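# Scoop at least four ice cubes from tub into jar

## Task

Move at least 4 ice cubes out of the tub and into the jar, using the scoop if you like. The run ends in failure the moment any cube touches the hand or arm. Every cube not in the jar must be back in the tub, with none left on the table or in the scoop. At the end the tub and jar must stand upright on the table and the scoop must lie flat on the table, not leaning on anything. Nothing may count as done if it stays in place only because the robot holds it. Anything the robot is touching at the end must not settle by more than about a fingernail's width once released. Nothing may be knocked or placed off the table.

## Robot and tools

Robot: one arm on a base (possibly tilted, possibly on a mounting block that counts as arm for clearance), ending in a five-finger right hand. Cameras: cam_head_left, cam_head_right, cam_high, cam_low (672x504) and cam_wrist (504x504 fisheye). Images return in that order.

Frames. Scene frame: origin on the table top under the arm base, +z up, +y to the left when facing along +x. The state line reports the hand point in this frame: end_effector_position in metres, end_effector_quat_wxyz, and velocities in m/s and rad/s. The printed position can be a little off, more so at long reach. The hand point sits 0.05 m in front of the palm where a pinch closes. Its own axes: +z along the straight fingers (fingertips extend 0.06-0.07 m past it), +y out of the palm, +x across the palm toward the little finger. Across the palm the hand spans 0.08 m on the little-finger side and 0.02 m (thumb tucked in front) up to 0.09 m on the thumb side. A wrist bracket on the little-finger side sits 0.03 m beyond the point in +y and 0.11 m across, and can collide.

A row is 14 numbers, each in [-1, 1], in this order: dx, dy, dz, rx, ry, rz, little, ring, middle, index, thumb_bend, thumb_turn, force_limit, speed. The first six are an offset, not a pose: a displacement of the hand point expressed in the hand point's own axes, measured from where the hand point was when the action began. Scale: 1.0 equals 0.6 m for dx-dz and 180 degrees for the rotation vector rx, ry, rz. The six finger numbers are absolute targets: +1 open/straight, -1 fully curled; thumb_bend +1 straight, -1 bent; thumb_turn +1 beside the palm, -1 opposite the fingers. A pinch is roughly index -0.22, thumb_bend -0.75, thumb_turn -0.57. force_limit maps -1..+1 to about 0..10 N at the fingertip (0..15 N for both thumb motors) and only halts closing motion. speed maps -1..+1 to near zero..full, where full moves a finger end to end in 0.6 s; use -0.9 or lower to close gently. To wrap the hand around something 0.035-0.08 m wide, swing the thumb in front first.

Tools.
execute_actions(actions): a list of actions run in sequence. Each action is a list of up to 15 rows, one per 1/30 s step; if shorter, its last row repeats to fill 15 steps. Every row in an action is an offset from the same starting pose of that action, not from the preceding row. For the first action of a call, the start is the last pose reported in this scene. An empty list just returns state and images. Each step's commanded pose is clipped to within 100 mm and 16 degrees of the measured pose, so large offsets need several actions; the arm lags commands by about 0.17 s.
move(target, speed, stop_force, blocking): target is one 14-number row as above, offsets from the pose in this scene's latest result that shows one. The hand point travels a straight path there over 0.5-10 s (cut off at 10 s), turning the short way. speed is m/s, 0.002-0.5, default 0.25 (turning up to twice that in rad/s). The hand numbers are sent at the start. It does not avoid obstacles and may overshoot speed. stop_force (N, 9-40, not in the first 0.2 s) ends the path when the wrist sensor sees that much extra push along the line to target for two steps; the hand then backs up two steps and holds. It is unreliable on turning moves, and must be omitted when pulling away from something you press on. Use it only with slow speed; the arm is stiff, so driving past a firm contact without it can fault. blocking=false returns after 0.5 s while the arm keeps moving (not allowed with stop_force); then only wait or stop are accepted until the move ends.
wait(seconds): 0 to 10; holds the last command and returns early if a running move ends.
stop(): brakes the running move; faster moves need more room.
zoom_image(camera, region): region [x0, y0, x1, y1] in pixels, at most 504x504, origin top-left.
show_instructions(): shows the reference images.
finished_scene(scene): ends the current scene by its number; irreversible; the result says whether the task succeeded.

Results. 'Hand target' is the pose the controller is now steering toward. A move adds a 'move:' line: done (at rest near target), off_target, moving, held (a check blocked the last step), fault, or contact (stop_force triggered; this overrides held, done and off_target), plus limits such as paced (pose clipped) or held (some steps blocked; motion can then jump faster), and the distance left to target. 'pose unreachable' means the clearance check altered or blocked the command. Step readings list positions at some steps; HELD marks a held-back step. hand_measured, hand_stopped_by (moving, target, force, stalled, fault) and hand_load_n (N at the fingertip, positive pushing open) give six values in the row's motor order. A lost grip shows as loads near zero. Wrist force and torque are in the hand point's axes, with up to about 4 N offset, noise, saturation near 50 N; 'no reading' is normal at first. Joint torques are total drive output, noisy and offset, not contact-only.

Fingers keep moving after an action until they reach the target or the force limit, then lock (holding at least 15 N). Resend the same numbers to keep a grip; send a more open target to release; to grip harder raise force_limit and send a further-closed target.

Avoid: any ice touching the hand or arm; spilling cubes on the table; dropping or slamming objects; tipping the tub or jar; leaving the scoop propped. Torque above joint limits (136 N m for the first three joints, 25.4 N m for the wrists) or 150 N of outside force stops the arm for 10 s and drops the rest of the call. Holding loads heats motors: a MOTOR HOT warning appears from 70 °C, and at 85 °C the brakes engage. Objects may occasionally get a small shove.

Each tool is called in YAML: its name, and indented under it one key for each argument.

Reference images:

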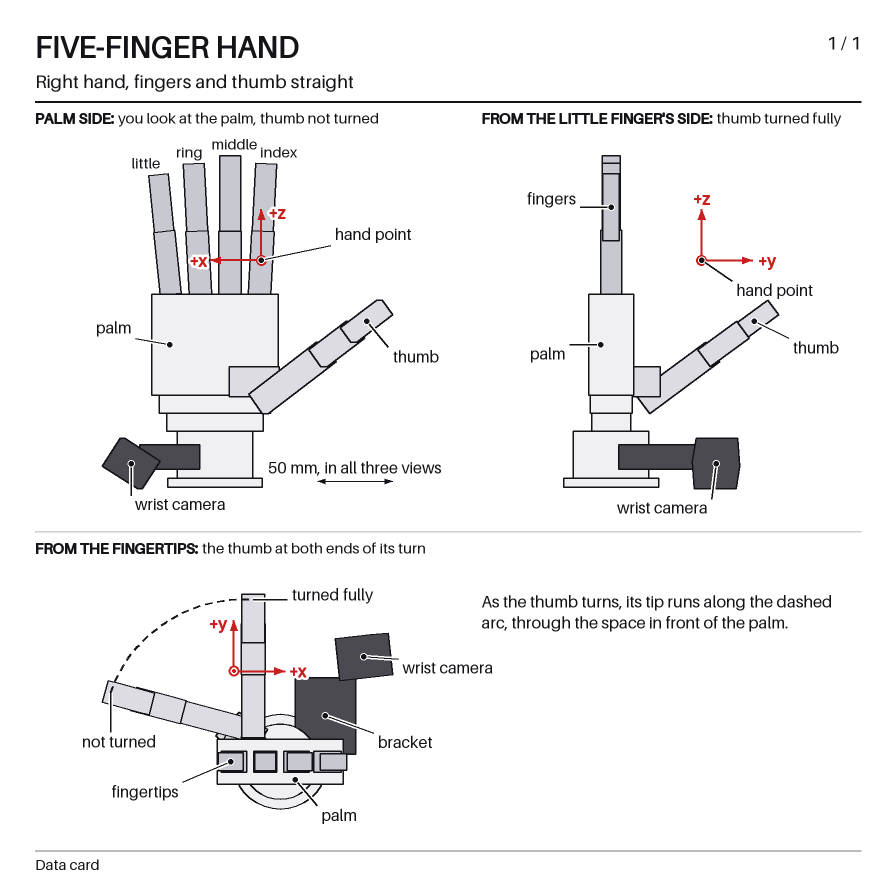

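## Session

execute_actions:
  actions: []

Scene clock: 0.00 s.
end_effector_position=(+0.5057, +0.1918, +0.2866) hand_measured=(+1.000, +1.000, +1.000, +1.000, +1.000, +1.000) hand_load_n=(+0.0, +0.0, +0.0, +0.0, +0.0, +0.0) hand_stopped_by=(target, target, target, target, target, target) hand_force_limit=0.00 hand_speed=-0.80 end_effector_quat_wxyz=(+0.120, +0.736, -0.658, +0.105) end_effector_velocity=(-0.000, -0.000, -0.000) end_effector_angular_velocity=(-0.000, +0.001, +0.000)
Joint positions: [-0.386 -0.873  1.037  1.603  1.145 -3.692]
Joint velocities: [ 0.     0.     0.     0.     0.001 -0.   ]
Joint torques (N m, as the arm reports them, + toward a larger angle): no reading
Wrist force (N, on the end effector, along its own x y z axes, offset not removed): no reading
Wrist torque (N m, same axes, about the end effector's origin, offset not removed): no reading
Hand target: +0.506, +0.192, +0.287; +0.120, +0.736, -0.658, +0.105

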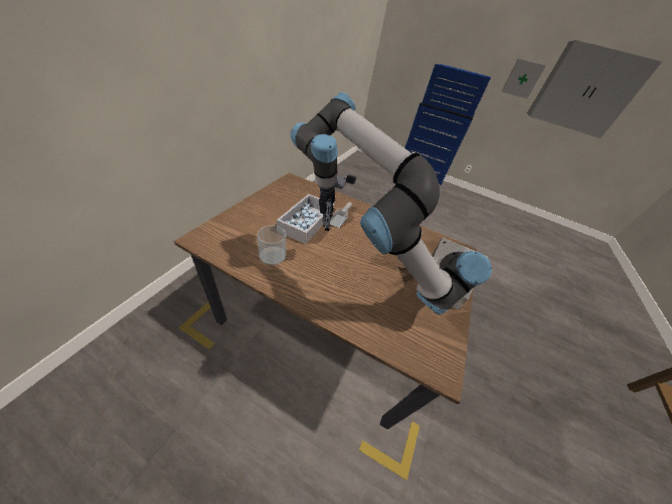

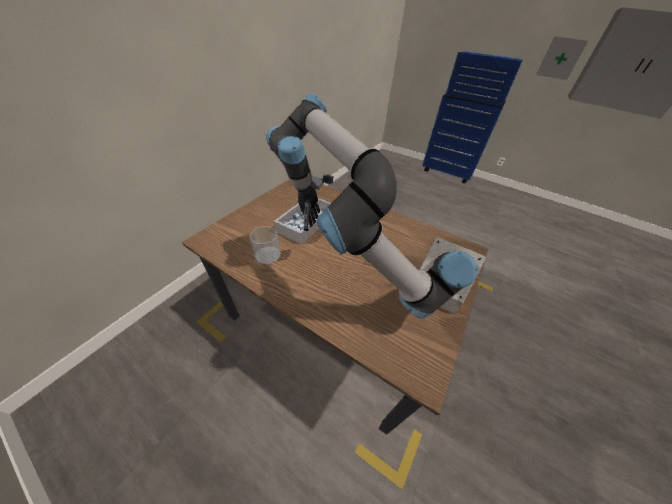

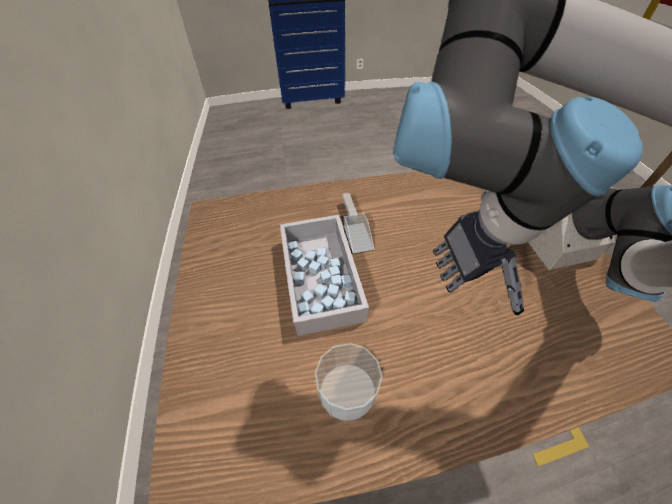

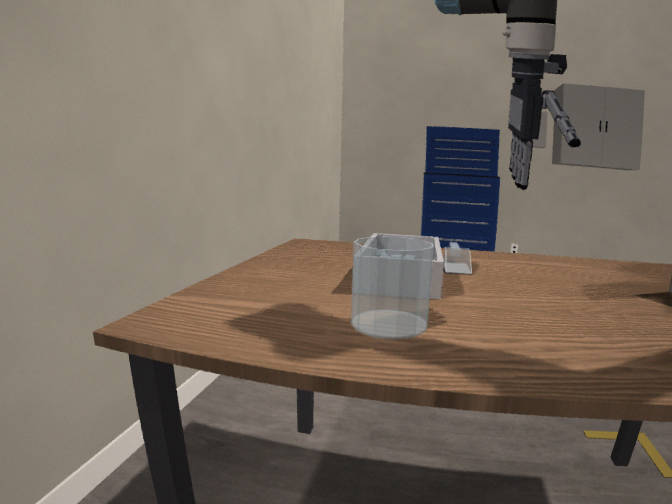

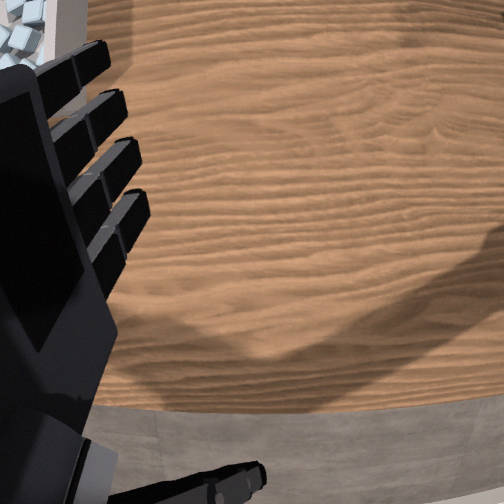

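zoom_image:
  camera: "cam_high"
  region: [260, 170, 420, 350]

zoom_image:
  camera: "cam_head_left"
  region: [250, 180, 370, 270]

zoom_image:
  camera: "cam_low"
  region: [340, 210, 500, 340]

Region (260, 170, 420, 350) of cam_high's 672x504 image, scaled by 2.800, with more detail than that image has.

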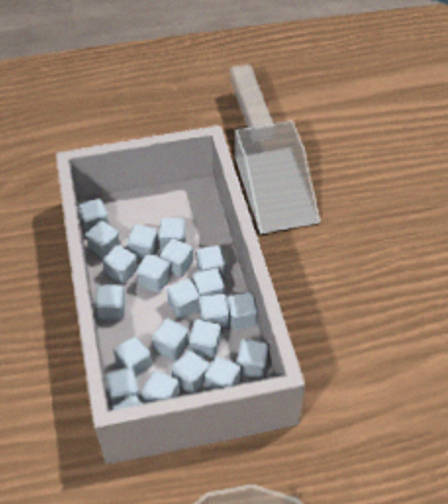

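Region (250, 180, 370, 270) of cam_head_left's 672x504 image, scaled by 4.200, with more detail than that image has; it fills the top 378 rows of this view, and the rest is white.

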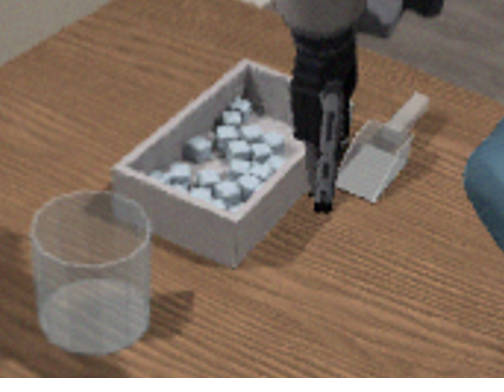

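Region (340, 210, 500, 340) of cam_low's 672x504 image, scaled by 3.150, with more detail than that image has; it fills the top 410 rows of this view, and the rest is white.

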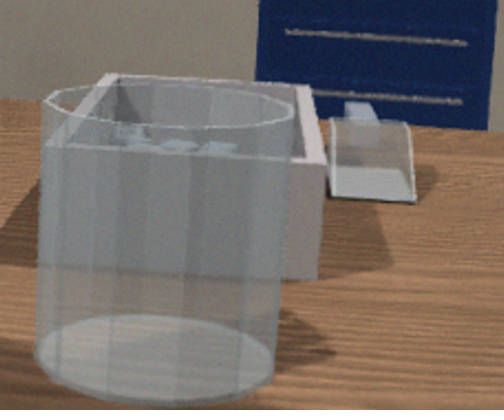

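move:
  target: [0.46,-0.15,0.25,0,-0.1,0,1,1,1,1,1,1,0,0]

Scene clock: 21.03 s.
end_effector_position=(+0.6228, -0.1059, +0.2260) hand_measured=(+1.000, +1.000, +1.000, +1.000, +1.000, +1.000) hand_load_n=(+0.0, +0.0, +0.0, +0.0, +0.0, +0.0) hand_stopped_by=(target, target, target, target, target, target) hand_force_limit=0.00 hand_speed=0.00 end_effector_quat_wxyz=(-0.013, +0.742, -0.668, +0.046) end_effector_velocity=(+0.001, -0.002, +0.000) end_effector_angular_velocity=(-0.004, -0.006, -0.002)
Joint positions: [-0.618  0.051  0.034  1.906  0.932 -3.98 ]
Joint velocities: [-0.002  0.002 -0.005 -0.004  0.     0.005]
Joint torques (N m, as the arm reports them, + toward a larger angle): [-53.5  -32.86 -18.97   0.11  -2.57   2.67]
Wrist force (N, on the end effector, along its own x y z axes, offset not removed): [2.0 2.4 2.8]
Wrist torque (N m, same axes, about the end effector's origin, offset not removed): [0.19 -0.54 0.08]
Hand target: +0.623, -0.106, +0.226; -0.013, +0.742, -0.668, +0.046
Off the commanded pose: 0.003 m, 7 deg.
elbow stopped short: the move would have taken joint 3 (elbow) straighter than the controller allows; a more bent joint 3 avoids this.
move: off_target

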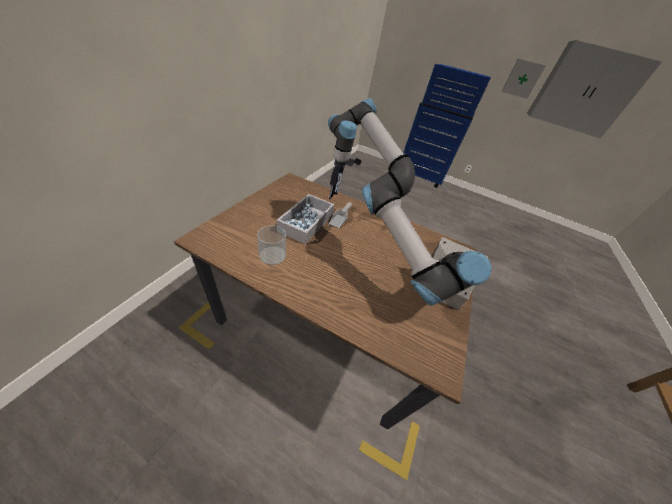

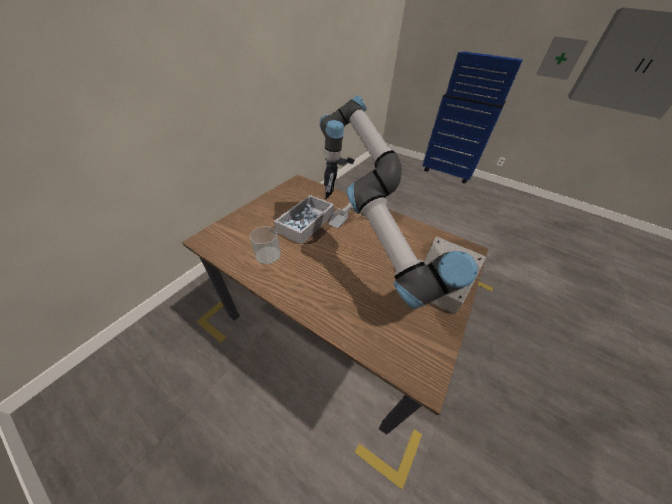

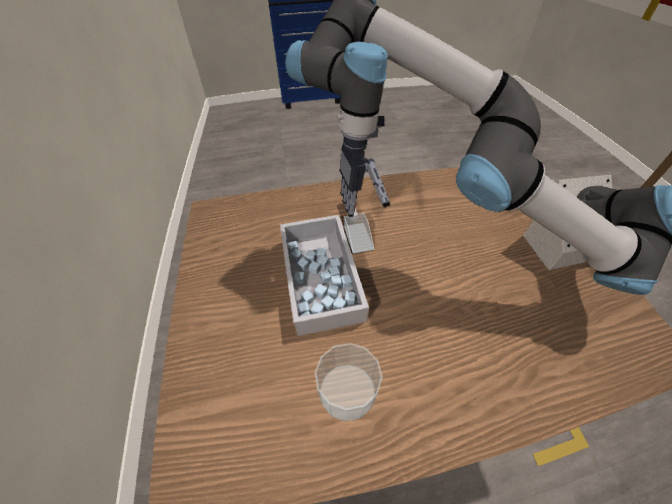

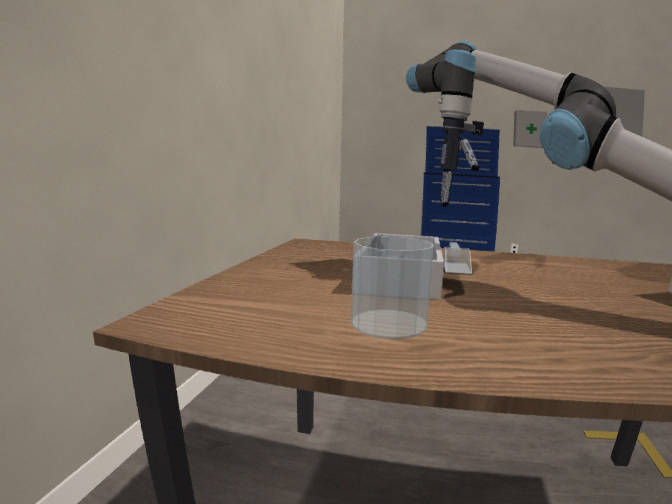

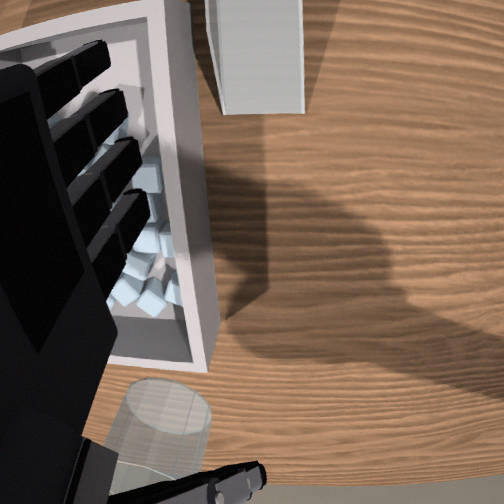

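move:
  target: [0.17,0,0.13,0.25,0,0,1,1,1,1,1,-1,0,0]

Scene clock: 32.33 s.
end_effector_position=(+0.6401, -0.2107, +0.1535) hand_measured=(+1.000, +1.000, +1.000, +1.000, +1.000, -1.000) hand_load_n=(+0.0, +0.0, +0.0, +0.0, +0.0, +0.0) hand_stopped_by=(target, target, target, target, target, target) hand_force_limit=0.00 hand_speed=0.00 end_effector_quat_wxyz=(-0.296, +0.681, -0.600, +0.298) end_effector_velocity=(+0.000, +0.000, -0.002) end_effector_angular_velocity=(-0.001, -0.007, -0.004)
Joint positions: [-0.801 -0.334  1.166  0.36   0.476 -3.462]
Joint velocities: [ 0.002 -0.007  0.016 -0.029  0.003  0.02 ]
Joint torques (N m, as the arm reports them, + toward a larger angle): [-45.99 -56.01  -7.26  -1.3    2.14   2.54]
Wrist force (N, on the end effector, along its own x y z axes, offset not removed): [1.6 2.3 -1.2]
Wrist torque (N m, same axes, about the end effector's origin, offset not removed): [0.38 -0.18 0.00]
Hand target: +0.640, -0.211, +0.154; -0.296, +0.681, -0.600, +0.298
Off the commanded pose: 0.000 m, 0 deg.
move: done

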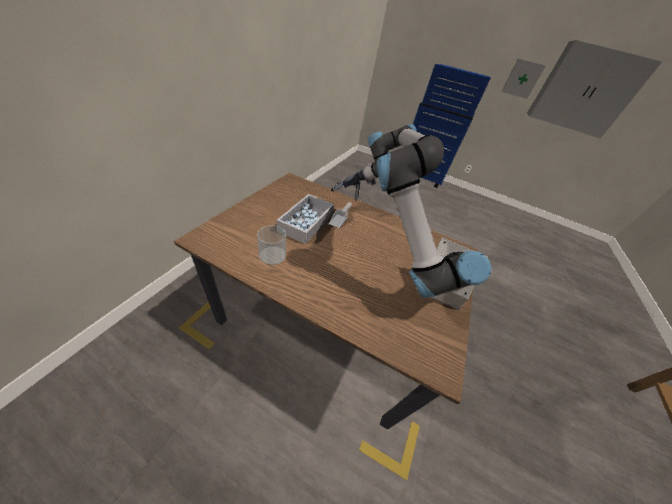

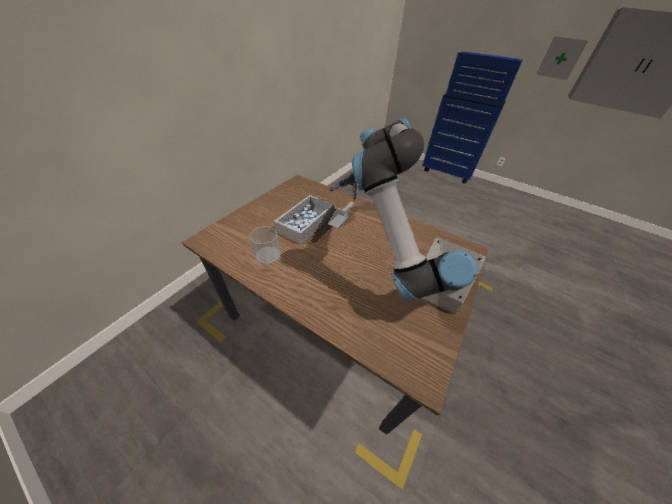

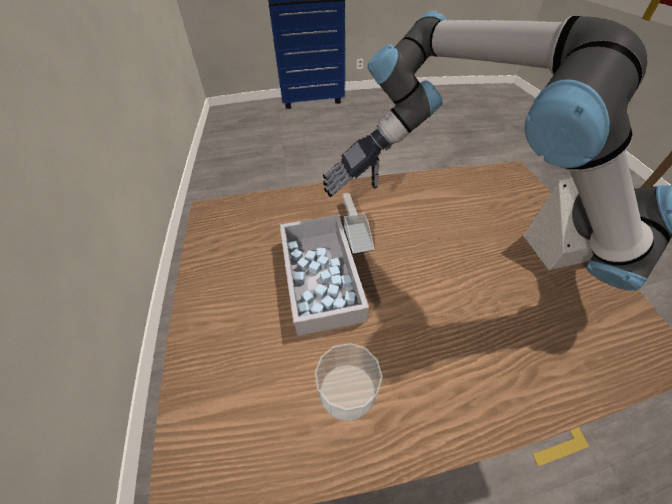

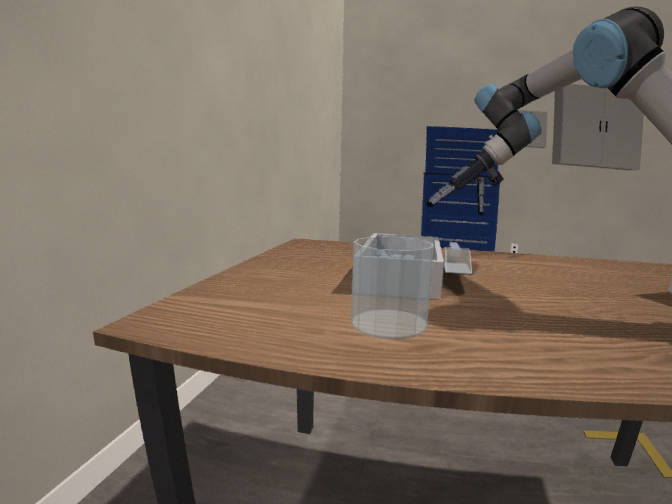

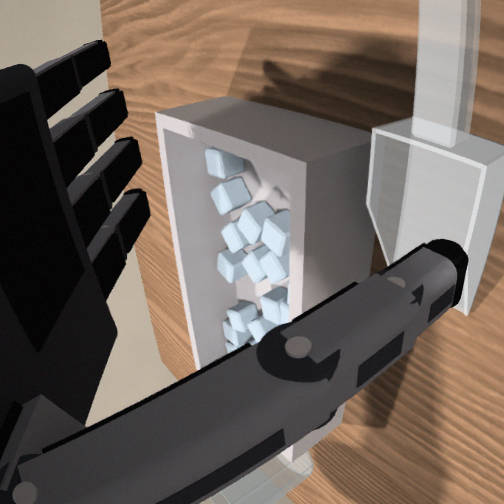

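move:
  target: [0,0.076,0.065,0,0,0,1,1,1,1,1,-1,0,0]
  speed: 0.1

zoom_image:
  camera: "cam_high"
  region: [280, 140, 440, 280]

zoom_image:
  camera: "cam_low"
  region: [380, 170, 540, 300]

Scene clock: 40.97 s.
end_effector_position=(+0.6406, -0.2136, +0.0937) hand_measured=(+1.000, +1.000, +1.000, +1.000, +1.000, -1.000) hand_load_n=(+0.0, +0.0, +0.0, +0.0, +0.0, +0.0) hand_stopped_by=(target, target, target, target, target, target) hand_force_limit=0.00 hand_speed=0.00 end_effector_quat_wxyz=(-0.296, +0.681, -0.600, +0.298) end_effector_velocity=(+0.001, -0.000, -0.001) end_effector_angular_velocity=(-0.002, -0.001, +0.002)
Joint positions: [-0.749 -0.304  1.231  0.175  0.497 -3.362]
Joint velocities: [ 0.002  0.001 -0.001 -0.005  0.001  0.002]
Joint torques (N m, as the arm reports them, + toward a larger angle): [-30.93 -27.72  -7.3   -1.69   2.25   2.49]
Wrist force (N, on the end effector, along its own x y z axes, offset not removed): [1.5 4.5 -1.6]
Wrist torque (N m, same axes, about the end effector's origin, offset not removed): [0.61 -0.22 0.16]
Hand target: +0.641, -0.214, +0.094; -0.296, +0.681, -0.600, +0.298
Off the commanded pose: 0.000 m, 0 deg.
move: done

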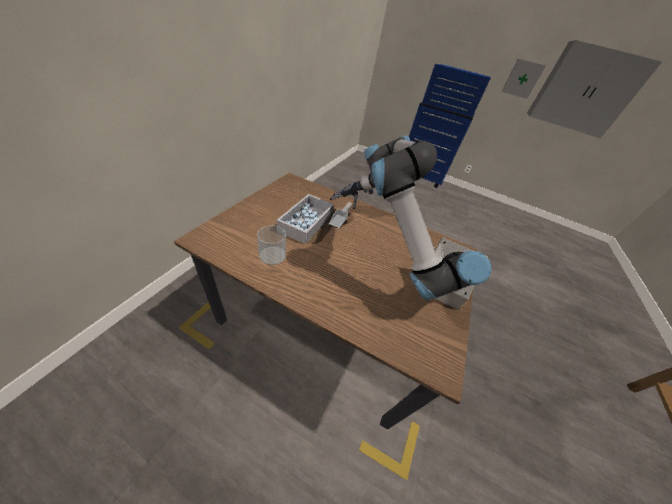

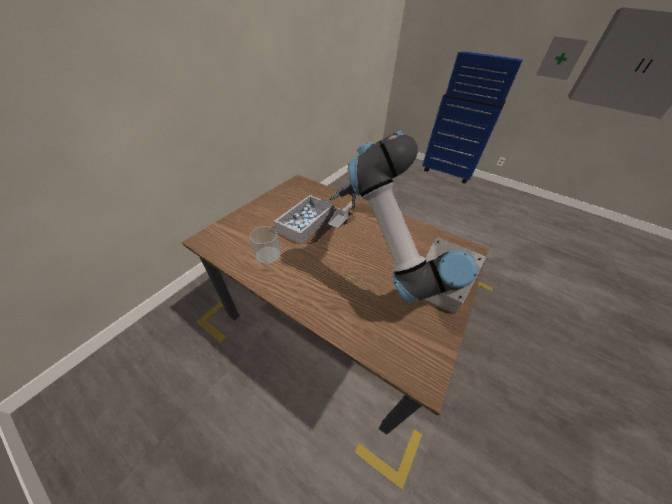

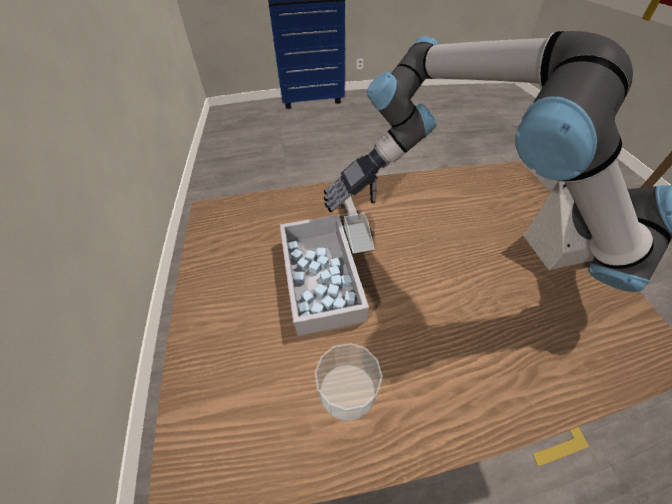

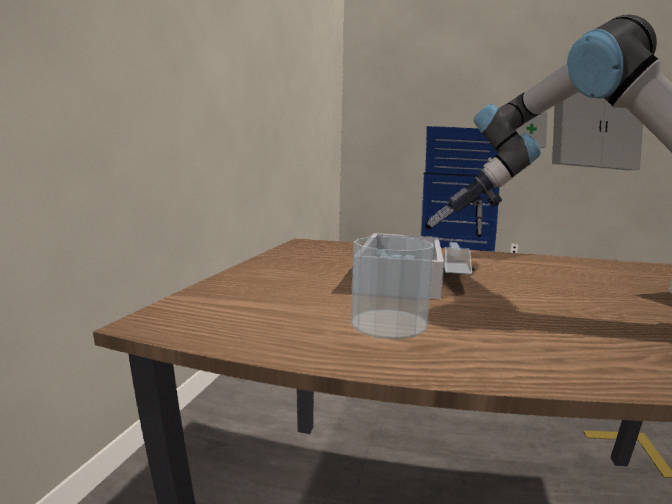

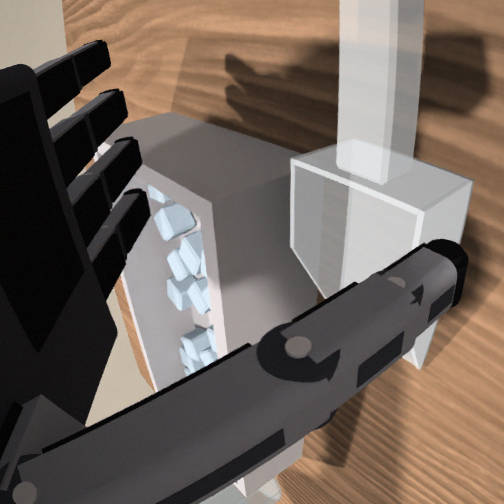

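Region (280, 140, 440, 280) of cam_high's 672x504 image, scaled by 3.150, with more detail than that image has; it fills the top 441 rows of this view, and the rest is white.

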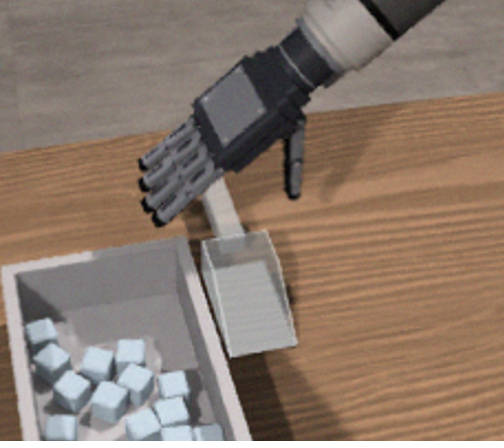

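Region (380, 170, 540, 300) of cam_low's 672x504 image, scaled by 3.150, with more detail than that image has; it fills the top 410 rows of this view, and the rest is white.

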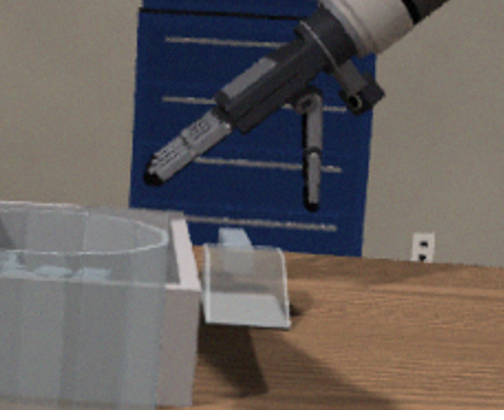

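move:
  target: [0.042,0.042,0.08,0,0,0,1,1,1,1,1,-1,0,0]
  speed: 0.05

zoom_image:
  camera: "cam_high"
  region: [280, 140, 440, 280]

zoom_image:
  camera: "cam_low"
  region: [380, 170, 540, 300]

Scene clock: 50.30 s.
end_effector_position=(+0.6635, -0.2390, +0.0448) hand_measured=(+1.000, +1.000, +1.000, +1.000, +1.000, -1.000) hand_load_n=(+0.0, +0.0, +0.0, +0.0, +0.0, +0.0) hand_stopped_by=(target, target, target, target, target, target) hand_force_limit=0.00 hand_speed=0.00 end_effector_quat_wxyz=(-0.296, +0.681, -0.600, +0.298) end_effector_velocity=(-0.000, -0.001, -0.001) end_effector_angular_velocity=(+0.001, -0.000, -0.002)
Joint positions: [-0.7   -0.197  1.133  0.089  0.521 -3.273]
Joint velocities: [-0.     0.004 -0.002 -0.001  0.     0.002]
Joint torques (N m, as the arm reports them, + toward a larger angle): [-33.32 -29.96 -20.7   -1.58   2.38   2.6 ]
Wrist force (N, on the end effector, along its own x y z axes, offset not removed): [-0.1 3.8 3.4]
Wrist torque (N m, same axes, about the end effector's origin, offset not removed): [0.20 -0.26 0.06]
Hand target: +0.664, -0.239, +0.045; -0.296, +0.681, -0.600, +0.298
Off the commanded pose: 0.000 m, 0 deg.
move: done

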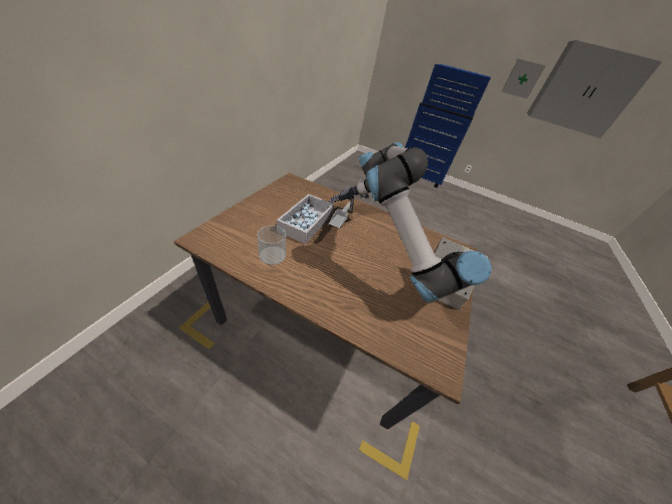

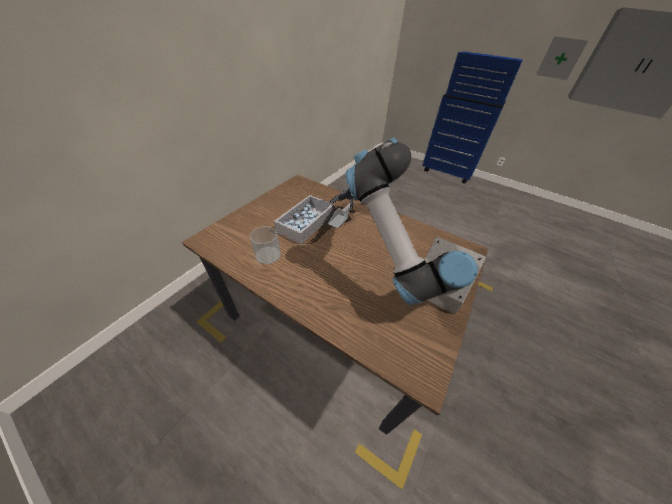

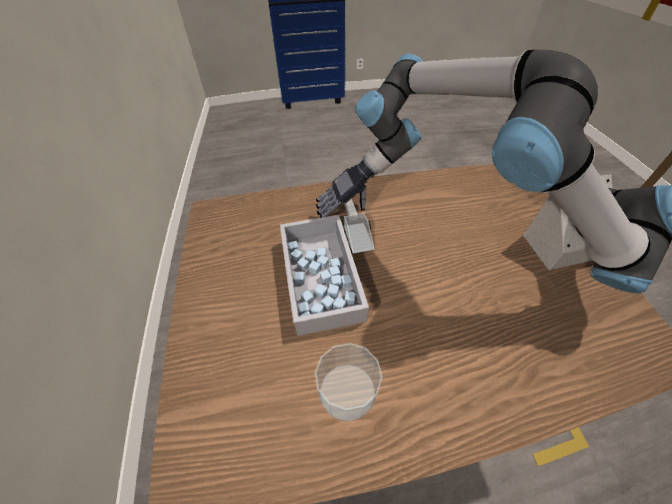

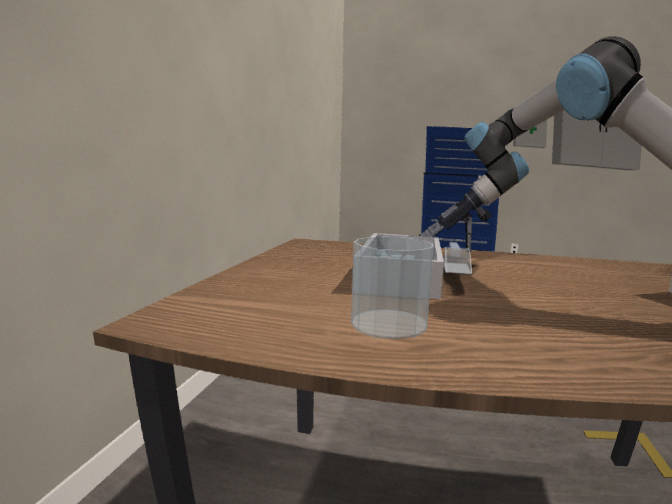

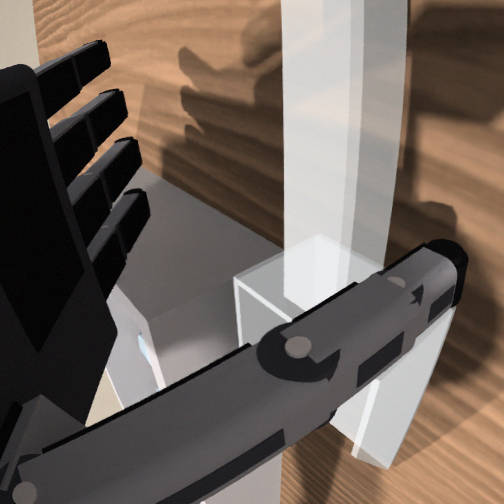

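Region (280, 140, 440, 280) of cam_high's 672x504 image, scaled by 3.150, with more detail than that image has; it fills the top 441 rows of this view, and the rest is white.

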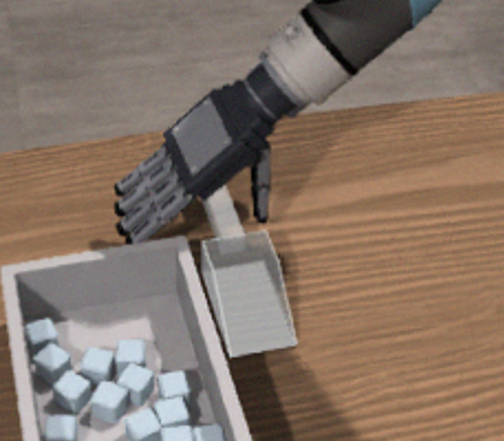

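Region (380, 170, 540, 300) of cam_low's 672x504 image, scaled by 3.150, with more detail than that image has; it fills the top 410 rows of this view, and the rest is white.

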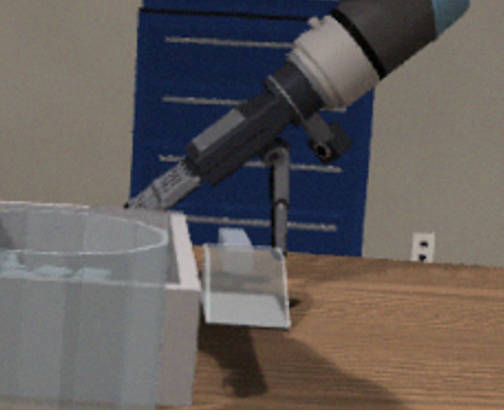

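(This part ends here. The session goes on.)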